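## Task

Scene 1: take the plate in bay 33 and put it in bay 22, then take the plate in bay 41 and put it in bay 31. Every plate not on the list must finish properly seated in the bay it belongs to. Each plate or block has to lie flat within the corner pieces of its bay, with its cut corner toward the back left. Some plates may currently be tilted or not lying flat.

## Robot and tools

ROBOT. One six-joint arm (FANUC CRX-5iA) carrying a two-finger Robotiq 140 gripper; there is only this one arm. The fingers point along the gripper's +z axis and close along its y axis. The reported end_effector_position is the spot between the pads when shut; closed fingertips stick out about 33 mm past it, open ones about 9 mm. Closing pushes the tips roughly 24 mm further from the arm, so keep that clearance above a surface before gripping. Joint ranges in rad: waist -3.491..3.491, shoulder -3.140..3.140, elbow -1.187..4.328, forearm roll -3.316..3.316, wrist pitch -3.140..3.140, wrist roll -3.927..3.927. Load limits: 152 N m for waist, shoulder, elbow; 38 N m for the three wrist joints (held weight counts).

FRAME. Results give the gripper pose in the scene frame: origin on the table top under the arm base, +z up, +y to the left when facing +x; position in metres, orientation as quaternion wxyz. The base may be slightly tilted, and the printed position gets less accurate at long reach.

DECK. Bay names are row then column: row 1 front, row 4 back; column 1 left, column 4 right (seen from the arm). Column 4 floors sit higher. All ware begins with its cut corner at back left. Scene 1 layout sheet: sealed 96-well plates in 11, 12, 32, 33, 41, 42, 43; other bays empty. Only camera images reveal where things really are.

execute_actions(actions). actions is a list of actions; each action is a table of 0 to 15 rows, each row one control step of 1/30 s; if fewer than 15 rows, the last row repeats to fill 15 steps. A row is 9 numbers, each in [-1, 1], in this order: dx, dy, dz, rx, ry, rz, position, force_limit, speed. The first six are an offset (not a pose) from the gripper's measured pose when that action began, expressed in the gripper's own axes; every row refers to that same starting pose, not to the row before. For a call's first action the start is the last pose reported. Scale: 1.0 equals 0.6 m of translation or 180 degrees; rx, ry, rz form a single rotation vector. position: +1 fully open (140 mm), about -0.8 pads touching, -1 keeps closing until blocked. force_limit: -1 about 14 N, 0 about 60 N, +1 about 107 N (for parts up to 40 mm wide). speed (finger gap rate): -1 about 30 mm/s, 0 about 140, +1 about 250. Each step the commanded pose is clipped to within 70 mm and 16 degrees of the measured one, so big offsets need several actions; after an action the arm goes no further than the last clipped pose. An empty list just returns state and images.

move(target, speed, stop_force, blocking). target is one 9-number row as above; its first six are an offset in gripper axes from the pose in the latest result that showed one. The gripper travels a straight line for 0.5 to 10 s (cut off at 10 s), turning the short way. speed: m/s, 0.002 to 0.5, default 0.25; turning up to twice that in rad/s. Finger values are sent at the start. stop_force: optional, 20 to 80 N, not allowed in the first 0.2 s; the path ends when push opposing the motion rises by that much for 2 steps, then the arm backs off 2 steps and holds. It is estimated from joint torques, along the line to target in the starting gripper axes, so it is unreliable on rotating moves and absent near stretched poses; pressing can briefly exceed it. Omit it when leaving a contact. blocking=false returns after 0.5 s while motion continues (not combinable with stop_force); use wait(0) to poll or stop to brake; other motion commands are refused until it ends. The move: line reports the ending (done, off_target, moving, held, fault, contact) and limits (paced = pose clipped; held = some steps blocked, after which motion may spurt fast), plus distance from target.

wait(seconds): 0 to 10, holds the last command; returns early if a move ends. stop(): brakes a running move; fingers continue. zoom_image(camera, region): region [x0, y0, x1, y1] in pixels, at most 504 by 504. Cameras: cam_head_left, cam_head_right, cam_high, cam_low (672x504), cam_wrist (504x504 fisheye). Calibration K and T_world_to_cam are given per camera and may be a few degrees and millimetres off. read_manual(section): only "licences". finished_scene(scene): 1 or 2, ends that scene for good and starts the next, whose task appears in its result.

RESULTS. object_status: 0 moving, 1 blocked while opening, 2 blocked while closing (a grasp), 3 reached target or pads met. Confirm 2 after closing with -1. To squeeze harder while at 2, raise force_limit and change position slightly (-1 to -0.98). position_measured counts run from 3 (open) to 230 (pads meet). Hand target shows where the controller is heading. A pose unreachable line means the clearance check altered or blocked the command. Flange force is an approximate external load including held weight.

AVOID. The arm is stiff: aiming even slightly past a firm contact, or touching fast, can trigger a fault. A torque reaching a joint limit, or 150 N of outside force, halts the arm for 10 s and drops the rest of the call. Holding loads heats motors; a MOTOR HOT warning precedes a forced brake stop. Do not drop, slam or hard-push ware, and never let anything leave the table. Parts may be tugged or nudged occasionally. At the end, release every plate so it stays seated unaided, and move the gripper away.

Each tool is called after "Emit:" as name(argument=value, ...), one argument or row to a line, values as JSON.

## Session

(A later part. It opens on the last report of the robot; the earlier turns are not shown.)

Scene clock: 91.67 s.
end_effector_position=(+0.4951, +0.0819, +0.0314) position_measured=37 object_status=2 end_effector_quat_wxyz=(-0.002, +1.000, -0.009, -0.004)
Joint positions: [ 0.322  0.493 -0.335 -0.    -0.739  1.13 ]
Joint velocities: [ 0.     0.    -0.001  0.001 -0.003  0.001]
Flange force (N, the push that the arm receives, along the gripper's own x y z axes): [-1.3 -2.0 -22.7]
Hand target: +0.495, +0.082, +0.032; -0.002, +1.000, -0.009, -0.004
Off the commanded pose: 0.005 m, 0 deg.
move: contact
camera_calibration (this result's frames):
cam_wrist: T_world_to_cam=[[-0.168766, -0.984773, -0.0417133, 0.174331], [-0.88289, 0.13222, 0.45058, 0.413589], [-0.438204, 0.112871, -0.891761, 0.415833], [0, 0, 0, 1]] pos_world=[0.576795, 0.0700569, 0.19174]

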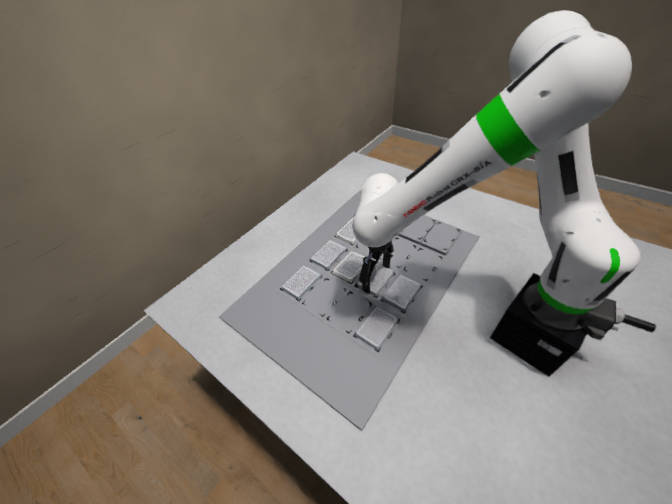

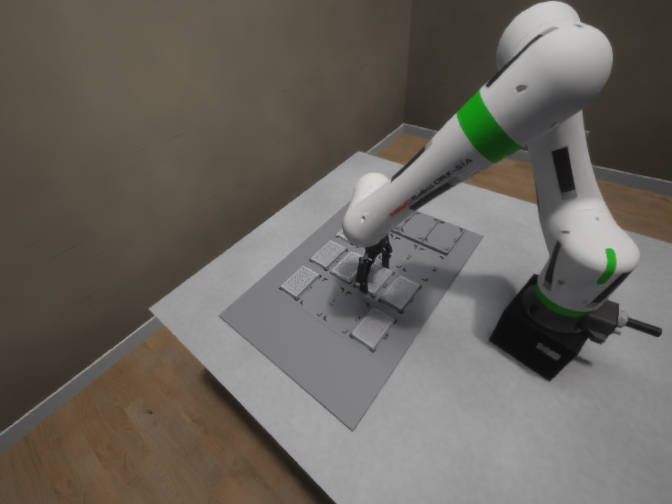

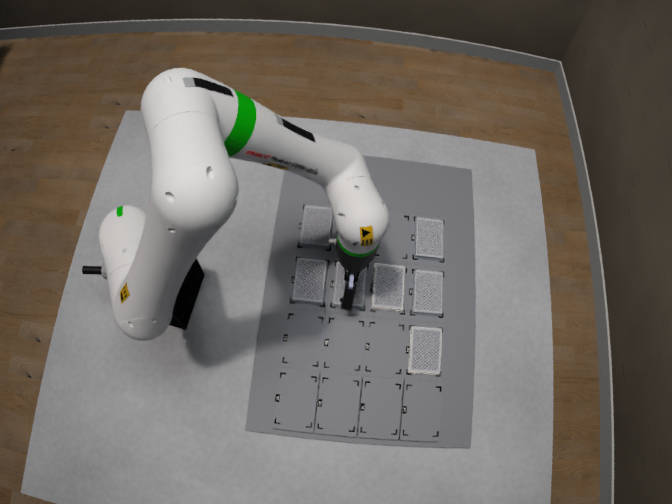

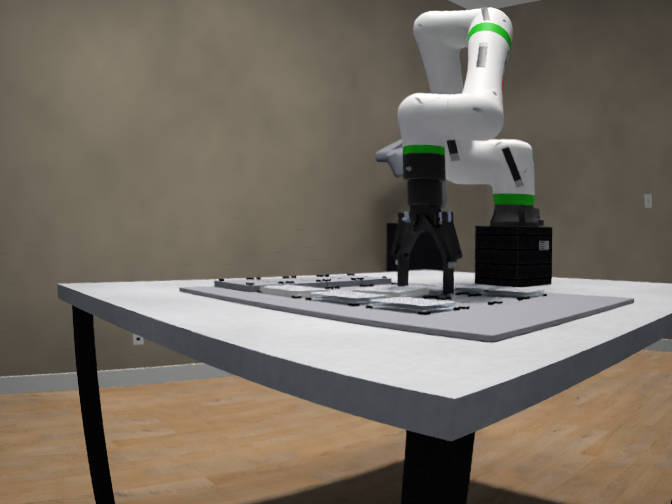

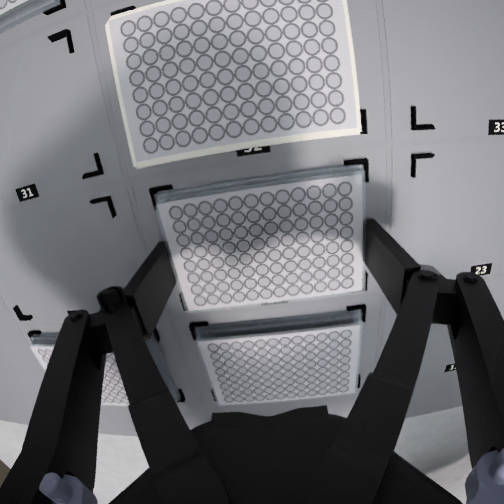

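Emit:
move(
  target=[0,0,0,0,0,0,1,-0.4,-0.5],
)

Emit:
move(
  target=[0,0,-0.025,0,0,0,1,-0.4,-0.5],
  speed=0.05,
)

Emit:
move(
  target=[0.174,-0.003,0,0,0,0,1,-0.4,-0.5],
  speed=0.12,
)

Emit:
move(
  target=[0,0,0.015,0,0,0,1,-0.4,-0.5],
  speed=0.01,
  stop_force=20,
)

Scene clock: 101.40 s.
end_effector_position=(+0.4951, +0.0819, +0.0314) position_measured=3 object_status=3 end_effector_quat_wxyz=(-0.002, +1.000, -0.009, -0.004)
Joint positions: [ 0.322  0.493 -0.335 -0.    -0.739  1.13 ]
Joint velocities: [-0.    -0.    -0.     0.     0.001  0.   ]
Flange force (N, the push that the arm receives, along the gripper's own x y z axes): [5.0 0.3 2.4]
Hand target: +0.495, +0.082, +0.031; -0.002, +1.000, -0.009, -0.004
Off the commanded pose: 0.000 m, 0 deg.
move: done
camera_calibration (this result's frames):
cam_wrist: T_world_to_cam=[[-0.16879, -0.984768, -0.0417405, 0.174351], [-0.882907, 0.132234, 0.450543, 0.413619], [-0.438161, 0.1129, -0.891778, 0.415838], [0, 0, 0, 1]] pos_world=[0.57682, 0.0700524, 0.191759]

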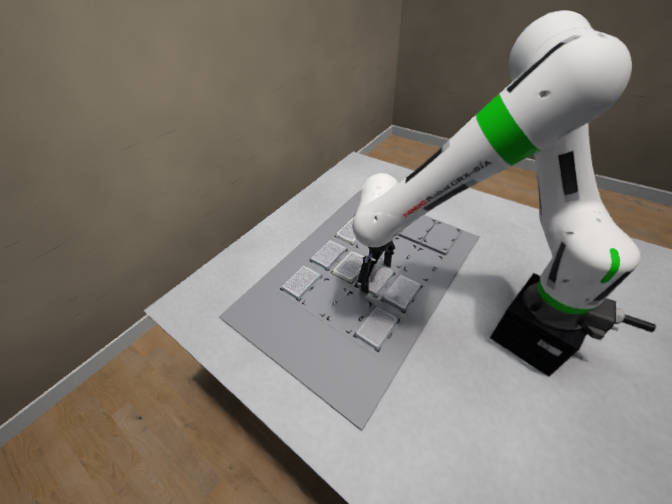

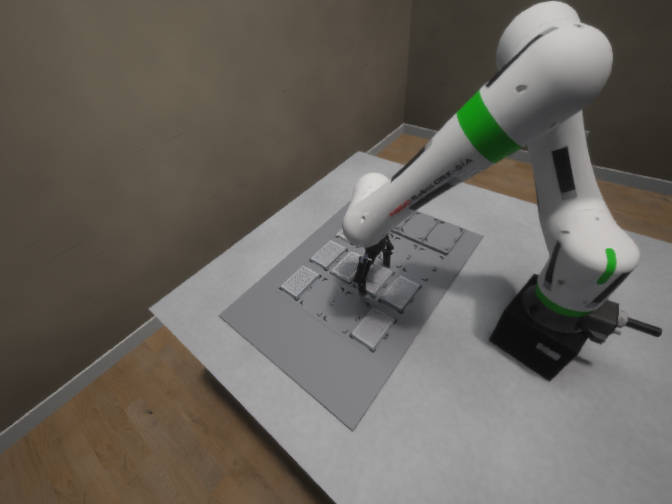

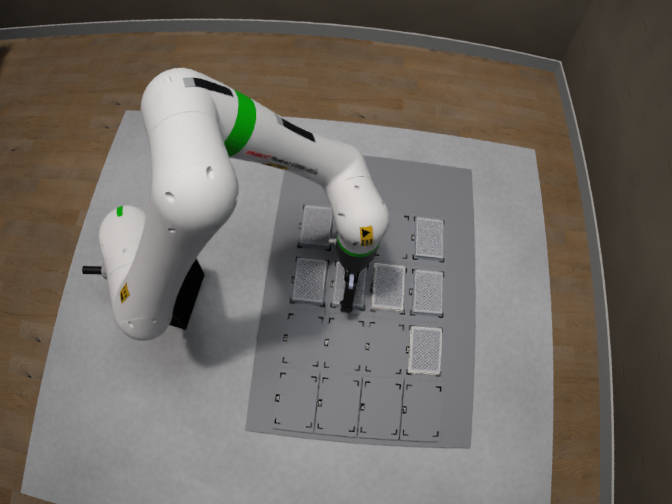

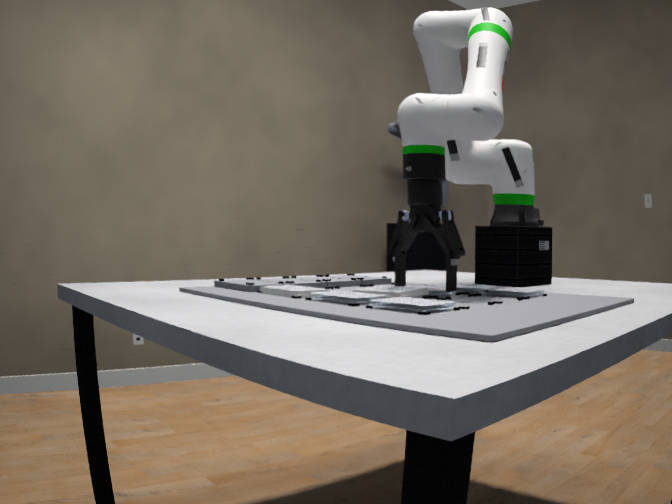

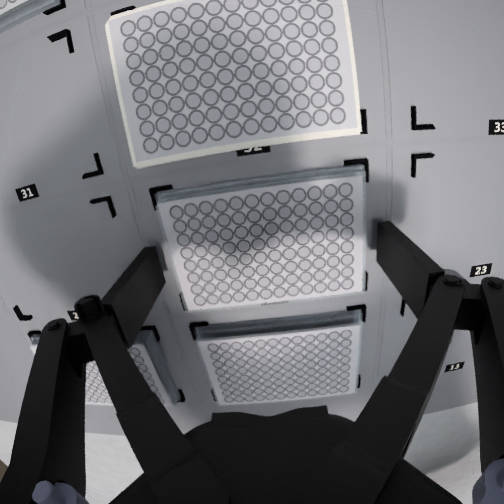

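Scene clock: 102.17 s.
end_effector_position=(+0.4953, +0.0819, +0.0463) position_measured=3 object_status=3 end_effector_quat_wxyz=(-0.002, +1.000, -0.009, -0.004)
Joint positions: [ 0.322  0.465 -0.33  -0.    -0.772  1.13 ]
Joint velocities: [-0.    -0.001  0.001  0.001 -0.003 -0.001]
Flange force (N, the push that the arm receives, along the gripper's own x y z axes): [4.5 -0.6 -0.2]
Hand target: +0.495, +0.082, +0.046; -0.002, +1.000, -0.009, -0.004
Off the commanded pose: 0.000 m, 0 deg.
move: done
camera_calibration (this result's frames):
cam_wrist: T_world_to_cam=[[-0.168782, -0.984769, -0.0417431, 0.174973], [-0.882904, 0.132225, 0.450553, 0.407063], [-0.438171, 0.1129, -0.891773, 0.429193], [0, 0, 0, 1]] pos_world=[0.57699, 0.0700281, 0.206643]

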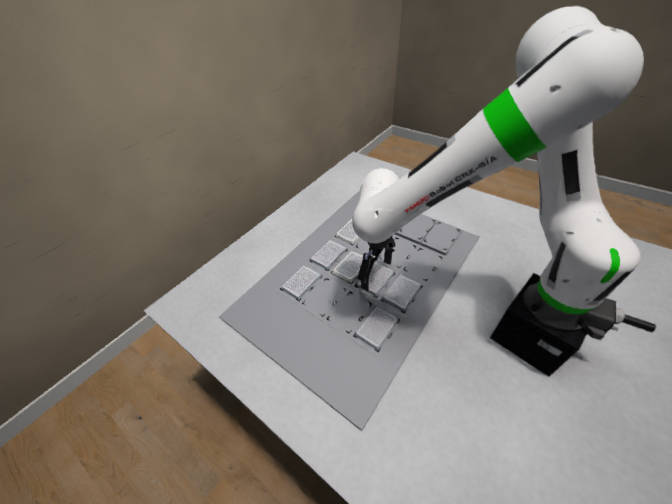

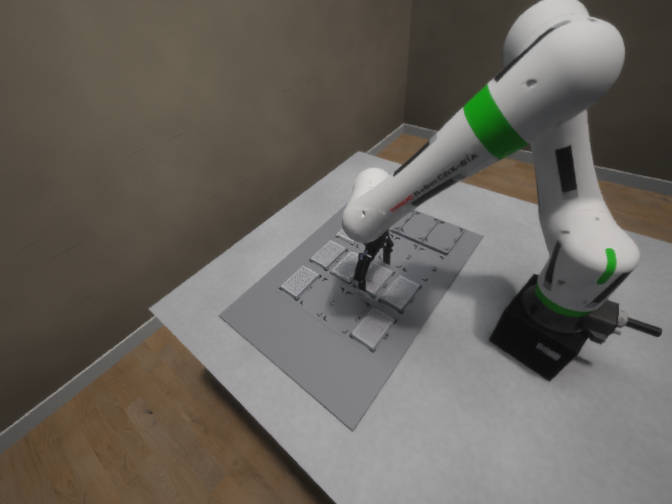

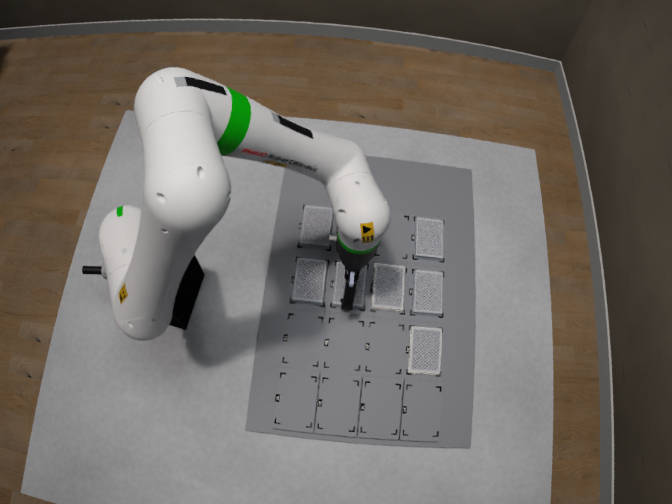

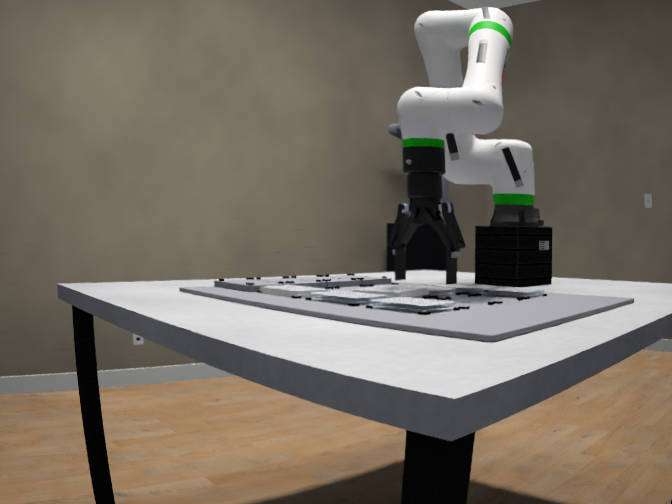

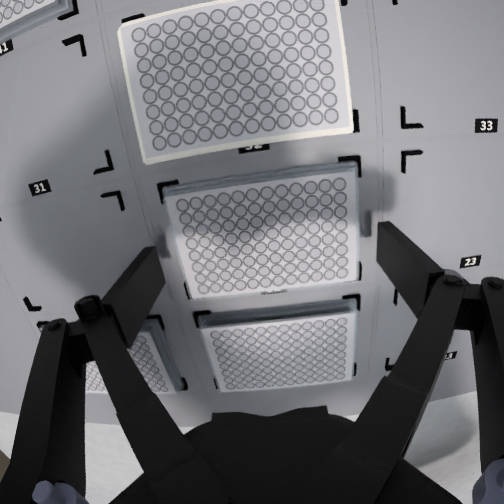

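Scene clock: 103.47 s.
end_effector_position=(+0.5996, +0.0815, +0.0451) position_measured=3 object_status=3 end_effector_quat_wxyz=(-0.002, +1.000, -0.008, -0.004)
Joint positions: [ 0.249  0.661 -0.001 -0.    -0.905  1.204]
Joint velocities: [-0.002  0.004  0.007 -0.002 -0.004  0.002]
Flange force (N, the push that the arm receives, along the gripper's own x y z axes): [4.8 -0.1 3.9]
Hand target: +0.600, +0.082, +0.045; -0.002, +1.000, -0.008, -0.004
Off the commanded pose: 0.001 m, 0 deg.
move: done
camera_calibration (this result's frames):
cam_wrist: T_world_to_cam=[[-0.168661, -0.984795, -0.0416225, 0.19211], [-0.883022, 0.132198, 0.450329, 0.499807], [-0.437979, 0.112707, -0.891892, 0.47375], [0, 0, 0, 1]] pos_world=[0.681235, 0.0697211, 0.205453]

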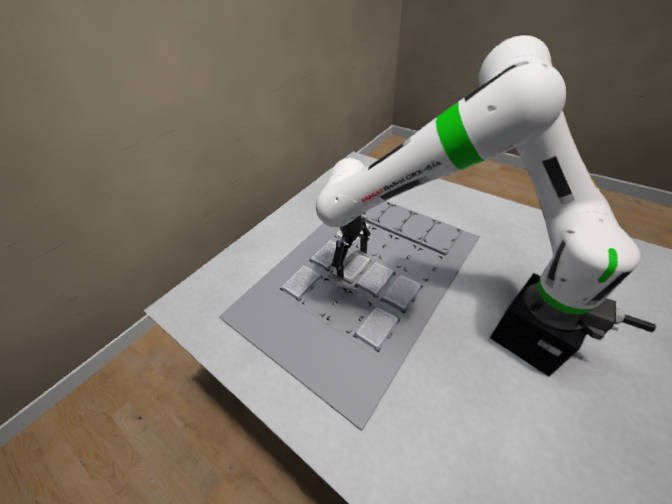

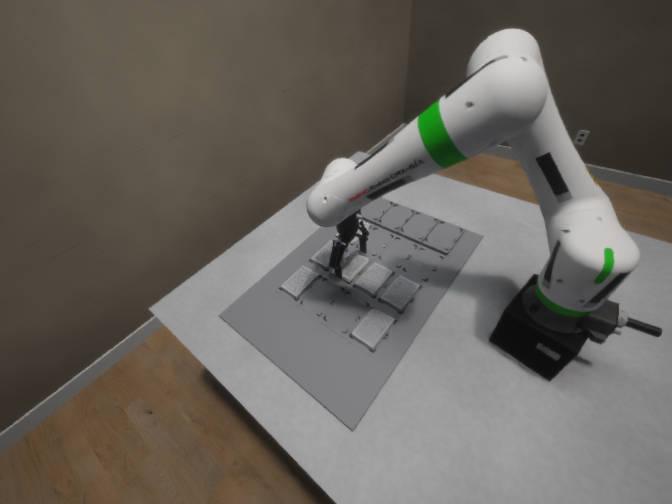

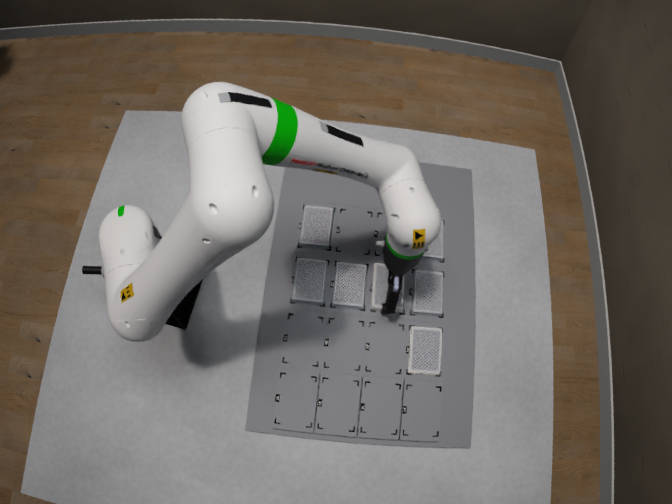

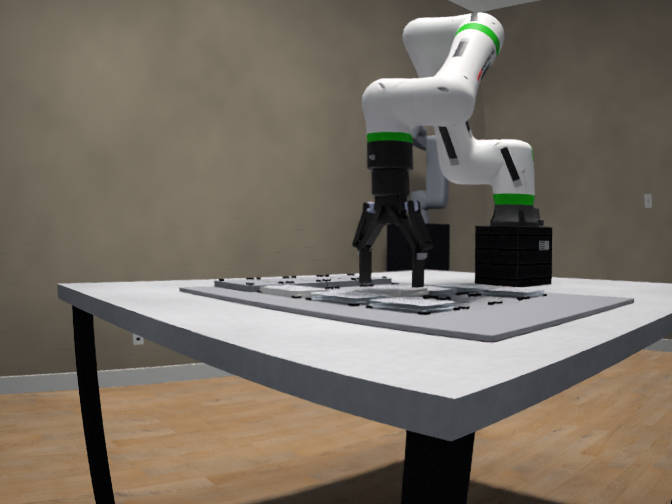

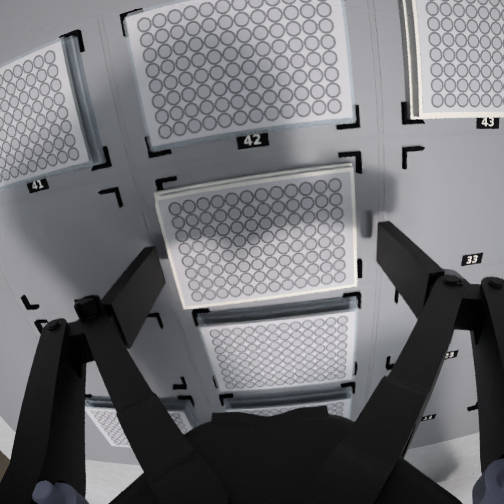

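Scene clock: 104.60 s.
end_effector_position=(+0.5995, +0.0815, +0.0362) position_measured=3 object_status=3 end_effector_quat_wxyz=(-0.002, +1.000, -0.008, -0.004)
Joint positions: [ 0.249  0.674 -0.004 -0.    -0.889  1.204]
Joint velocities: [-0.     0.    -0.001  0.001  0.002  0.002]
Flange force (N, the push that the arm receives, along the gripper's own x y z axes): [4.7 -0.9 3.0]
Hand target: +0.599, +0.082, +0.036; -0.002, +1.000, -0.008, -0.004
Off the commanded pose: 0.000 m, 0 deg.
move: done
camera_calibration (this result's frames):
cam_wrist: T_world_to_cam=[[-0.168666, -0.984794, -0.0416346, 0.191726], [-0.88302, 0.132196, 0.450332, 0.50373], [-0.43798, 0.11272, -0.89189, 0.465756], [0, 0, 0, 1]] pos_world=[0.681133, 0.069719, 0.19654]

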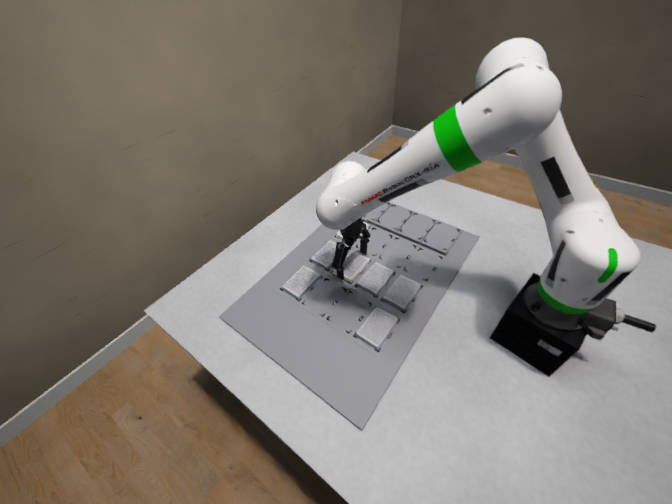

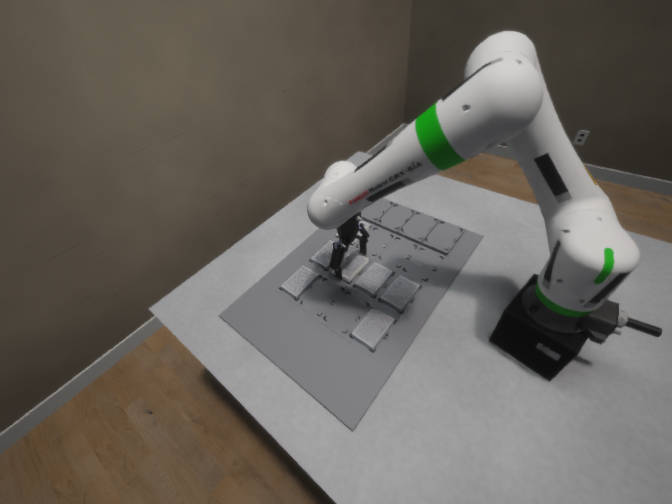

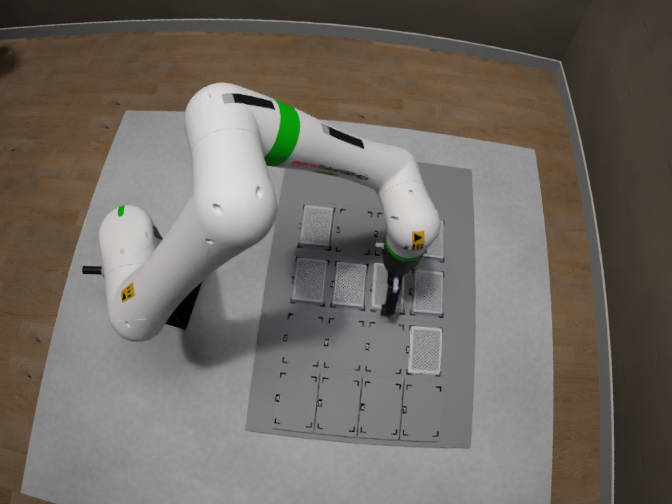

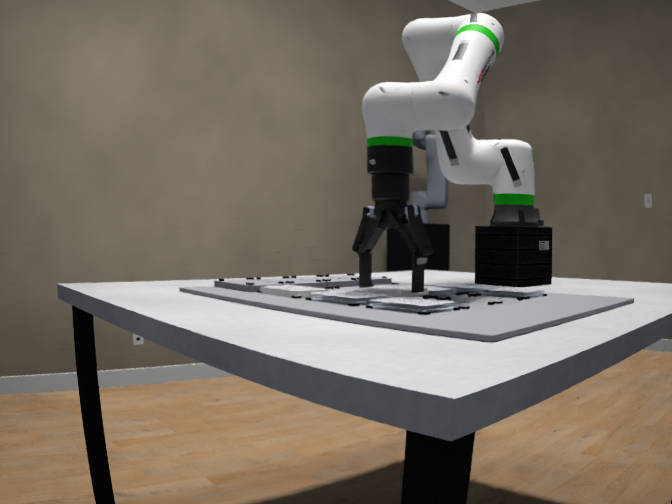

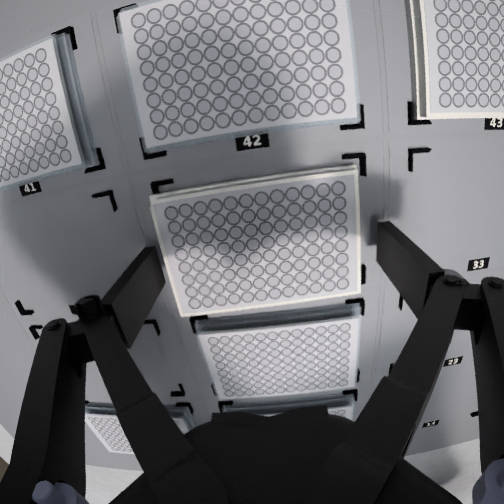

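Emit:
execute_actions(
  actions=[
    [[0,-0.002,-0.003,0,0,0,1,-0.4,-1]],
    [[0,0,0,0,0,0,-1,-0.4,-1]],
    [[0,0,0,0,0,0,-1,-0.4,-1]],
    [[0.003,0.001,-0.004,0,0,0,-1,-0.4,-1]],
  ],
)

Emit:
zoom_image(
  camera="cam_wrist",
  region=[130, 130, 390, 230],
)

Scene clock: 111.70 s.
end_effector_position=(+0.6014, +0.0821, +0.0404) position_measured=39 object_status=2 end_effector_quat_wxyz=(-0.002, +1.000, -0.008, -0.004)
Joint positions: [ 0.248  0.671  0.004 -0.    -0.899  1.204]
Joint velocities: [-0.002 -0.     0.003 -0.    -0.     0.002]
Flange force (N, the push that the arm receives, along the gripper's own x y z axes): [5.4 -0.8 2.3]
Flange force at the end of the 1st action (N, along the gripper's axes at the end of the call): [7.2 -1.1 2.8]
Flange force at the end of the 2nd action (N, along the gripper's axes at the end of the call): [7.2 -1.3 2.4]
Flange force at the end of the 3rd action (N, along the gripper's axes at the end of the call): [4.1 1.3 -6.6]
Hand target: +0.601, +0.082, +0.040; -0.002, +1.000, -0.008, -0.004
Off the commanded pose: 0.000 m, 0 deg.
camera_calibration (this result's frames):
cam_wrist: T_world_to_cam=[[-0.168596, -0.984805, -0.0416461, 0.192753], [-0.883058, 0.132136, 0.450276, 0.503438], [-0.437931, 0.112691, -0.891918, 0.470253], [0, 0, 0, 1]] pos_world=[0.683001, 0.0703088, 0.200768]

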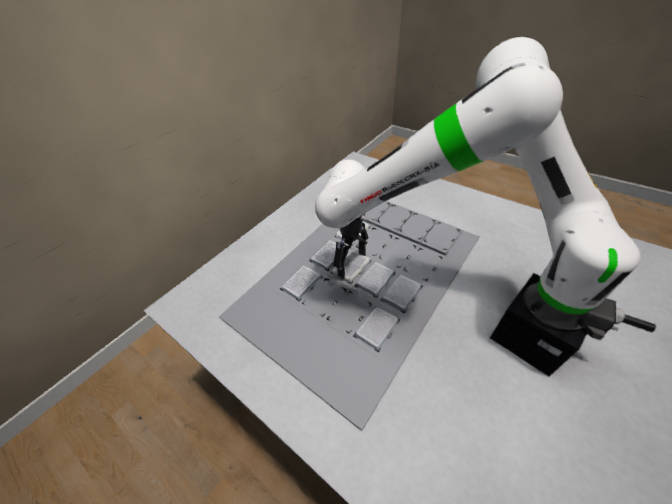

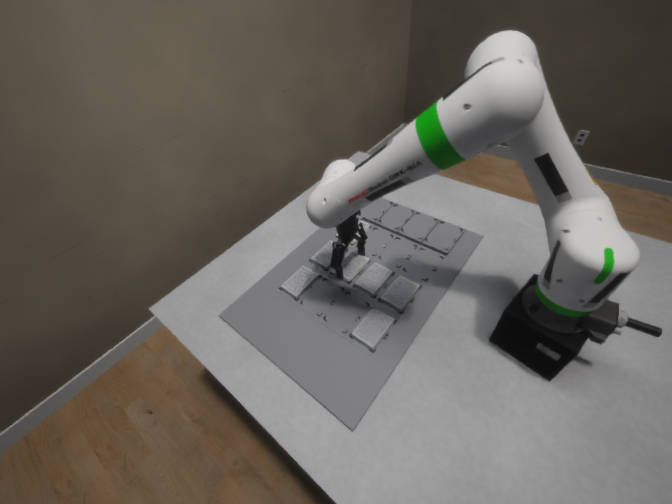

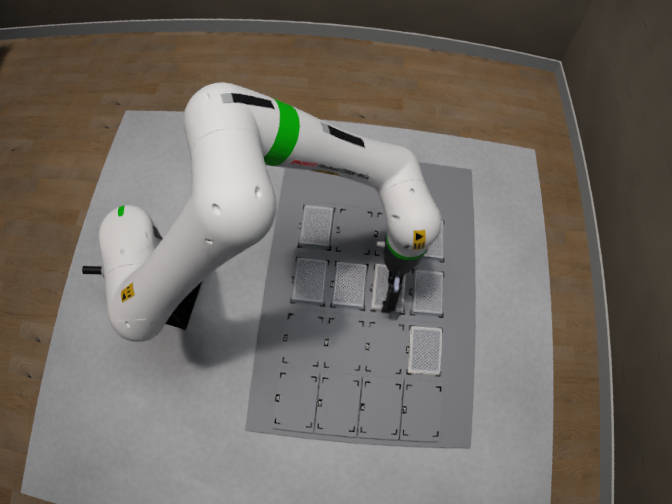

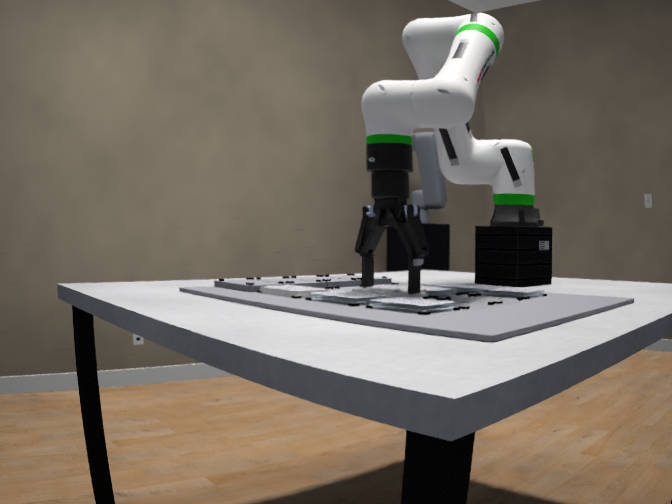

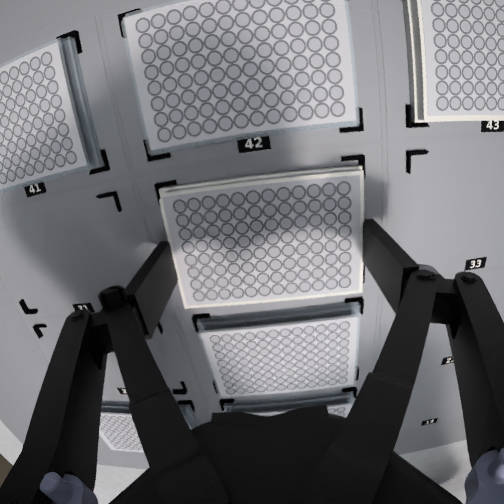

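Region (130, 130, 390, 230) of cam_wrist's 504x504 image, scaled by 1.938, with more detail than that image has; it fills the top 194 rows of this view, and the rest is white.

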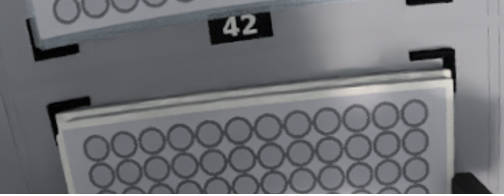

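Emit:
move(
  target=[0,0,0,0,0,-0.006,-1,-0.4,-1],
  speed=0.01,
)

Emit:
zoom_image(
  camera="cam_wrist",
  region=[130, 130, 390, 230],
)

Scene clock: 119.07 s.
end_effector_position=(+0.6014, +0.0821, +0.0404) position_measured=39 object_status=2 end_effector_quat_wxyz=(-0.002, +1.000, +0.001, -0.004)
Joint positions: [ 0.248  0.671  0.004 -0.    -0.899  1.223]
Joint velocities: [-0.    -0.002  0.001 -0.    -0.     0.002]
Flange force (N, the push that the arm receives, along the gripper's own x y z axes): [6.3 -0.3 2.6]
Hand target: +0.601, +0.082, +0.040; -0.002, +1.000, +0.001, -0.004
Off the commanded pose: 0.000 m, 0 deg.
move: done
camera_calibration (this result's frames):
cam_wrist: T_world_to_cam=[[-0.15026, -0.987762, -0.0418009, 0.181939], [-0.885391, 0.115634, 0.450235, 0.50621], [-0.439892, 0.104662, -0.891931, 0.472113], [0, 0, 0, 1]] pos_world=[0.68321, 0.0717652, 0.200784]

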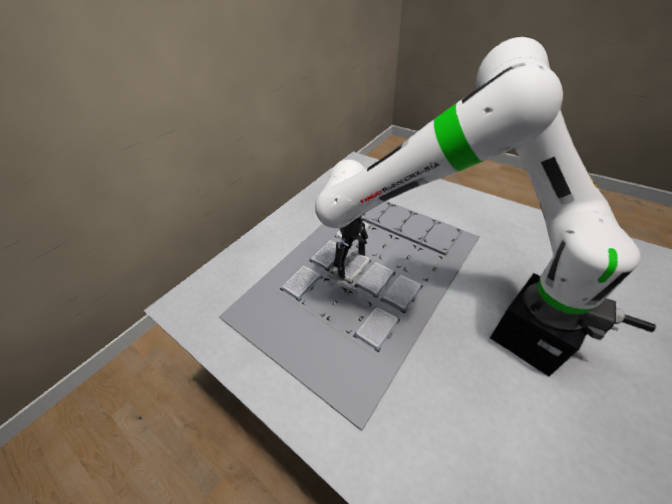

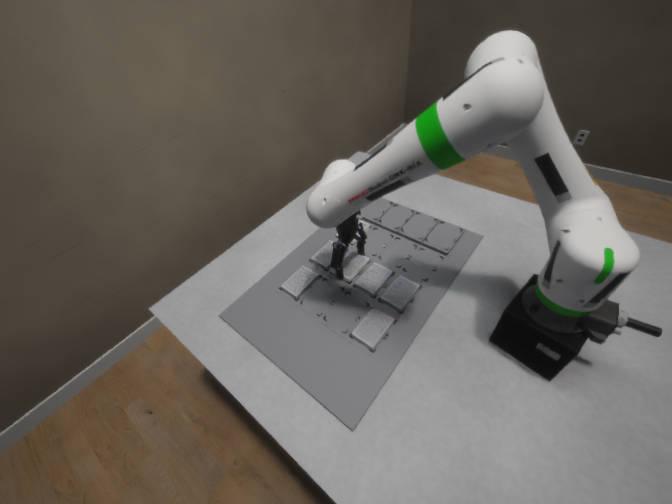

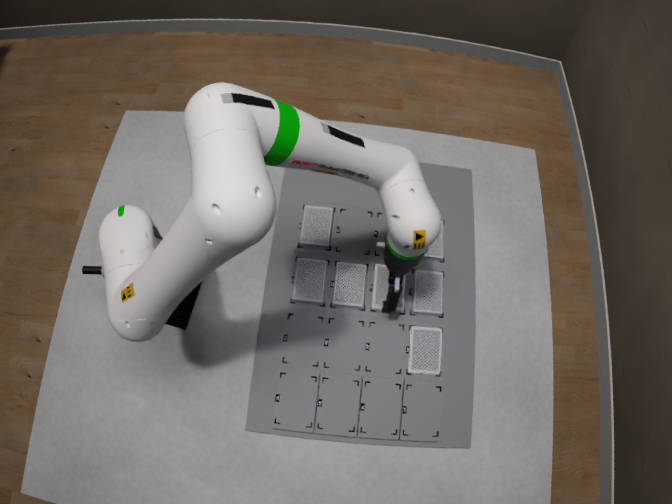

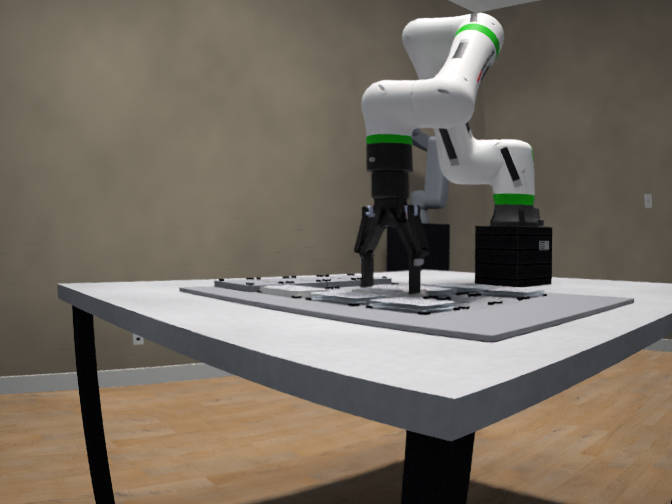

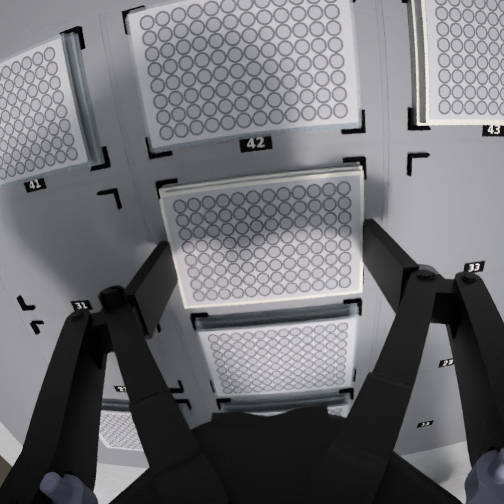

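Region (130, 130, 390, 230) of cam_wrist's 504x504 image, scaled by 1.938, with more detail than that image has; it fills the top 194 rows of this view, and the rest is white.

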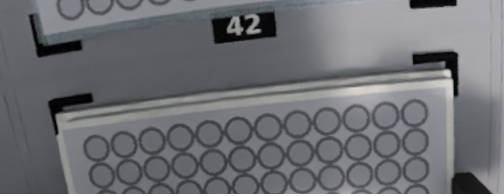

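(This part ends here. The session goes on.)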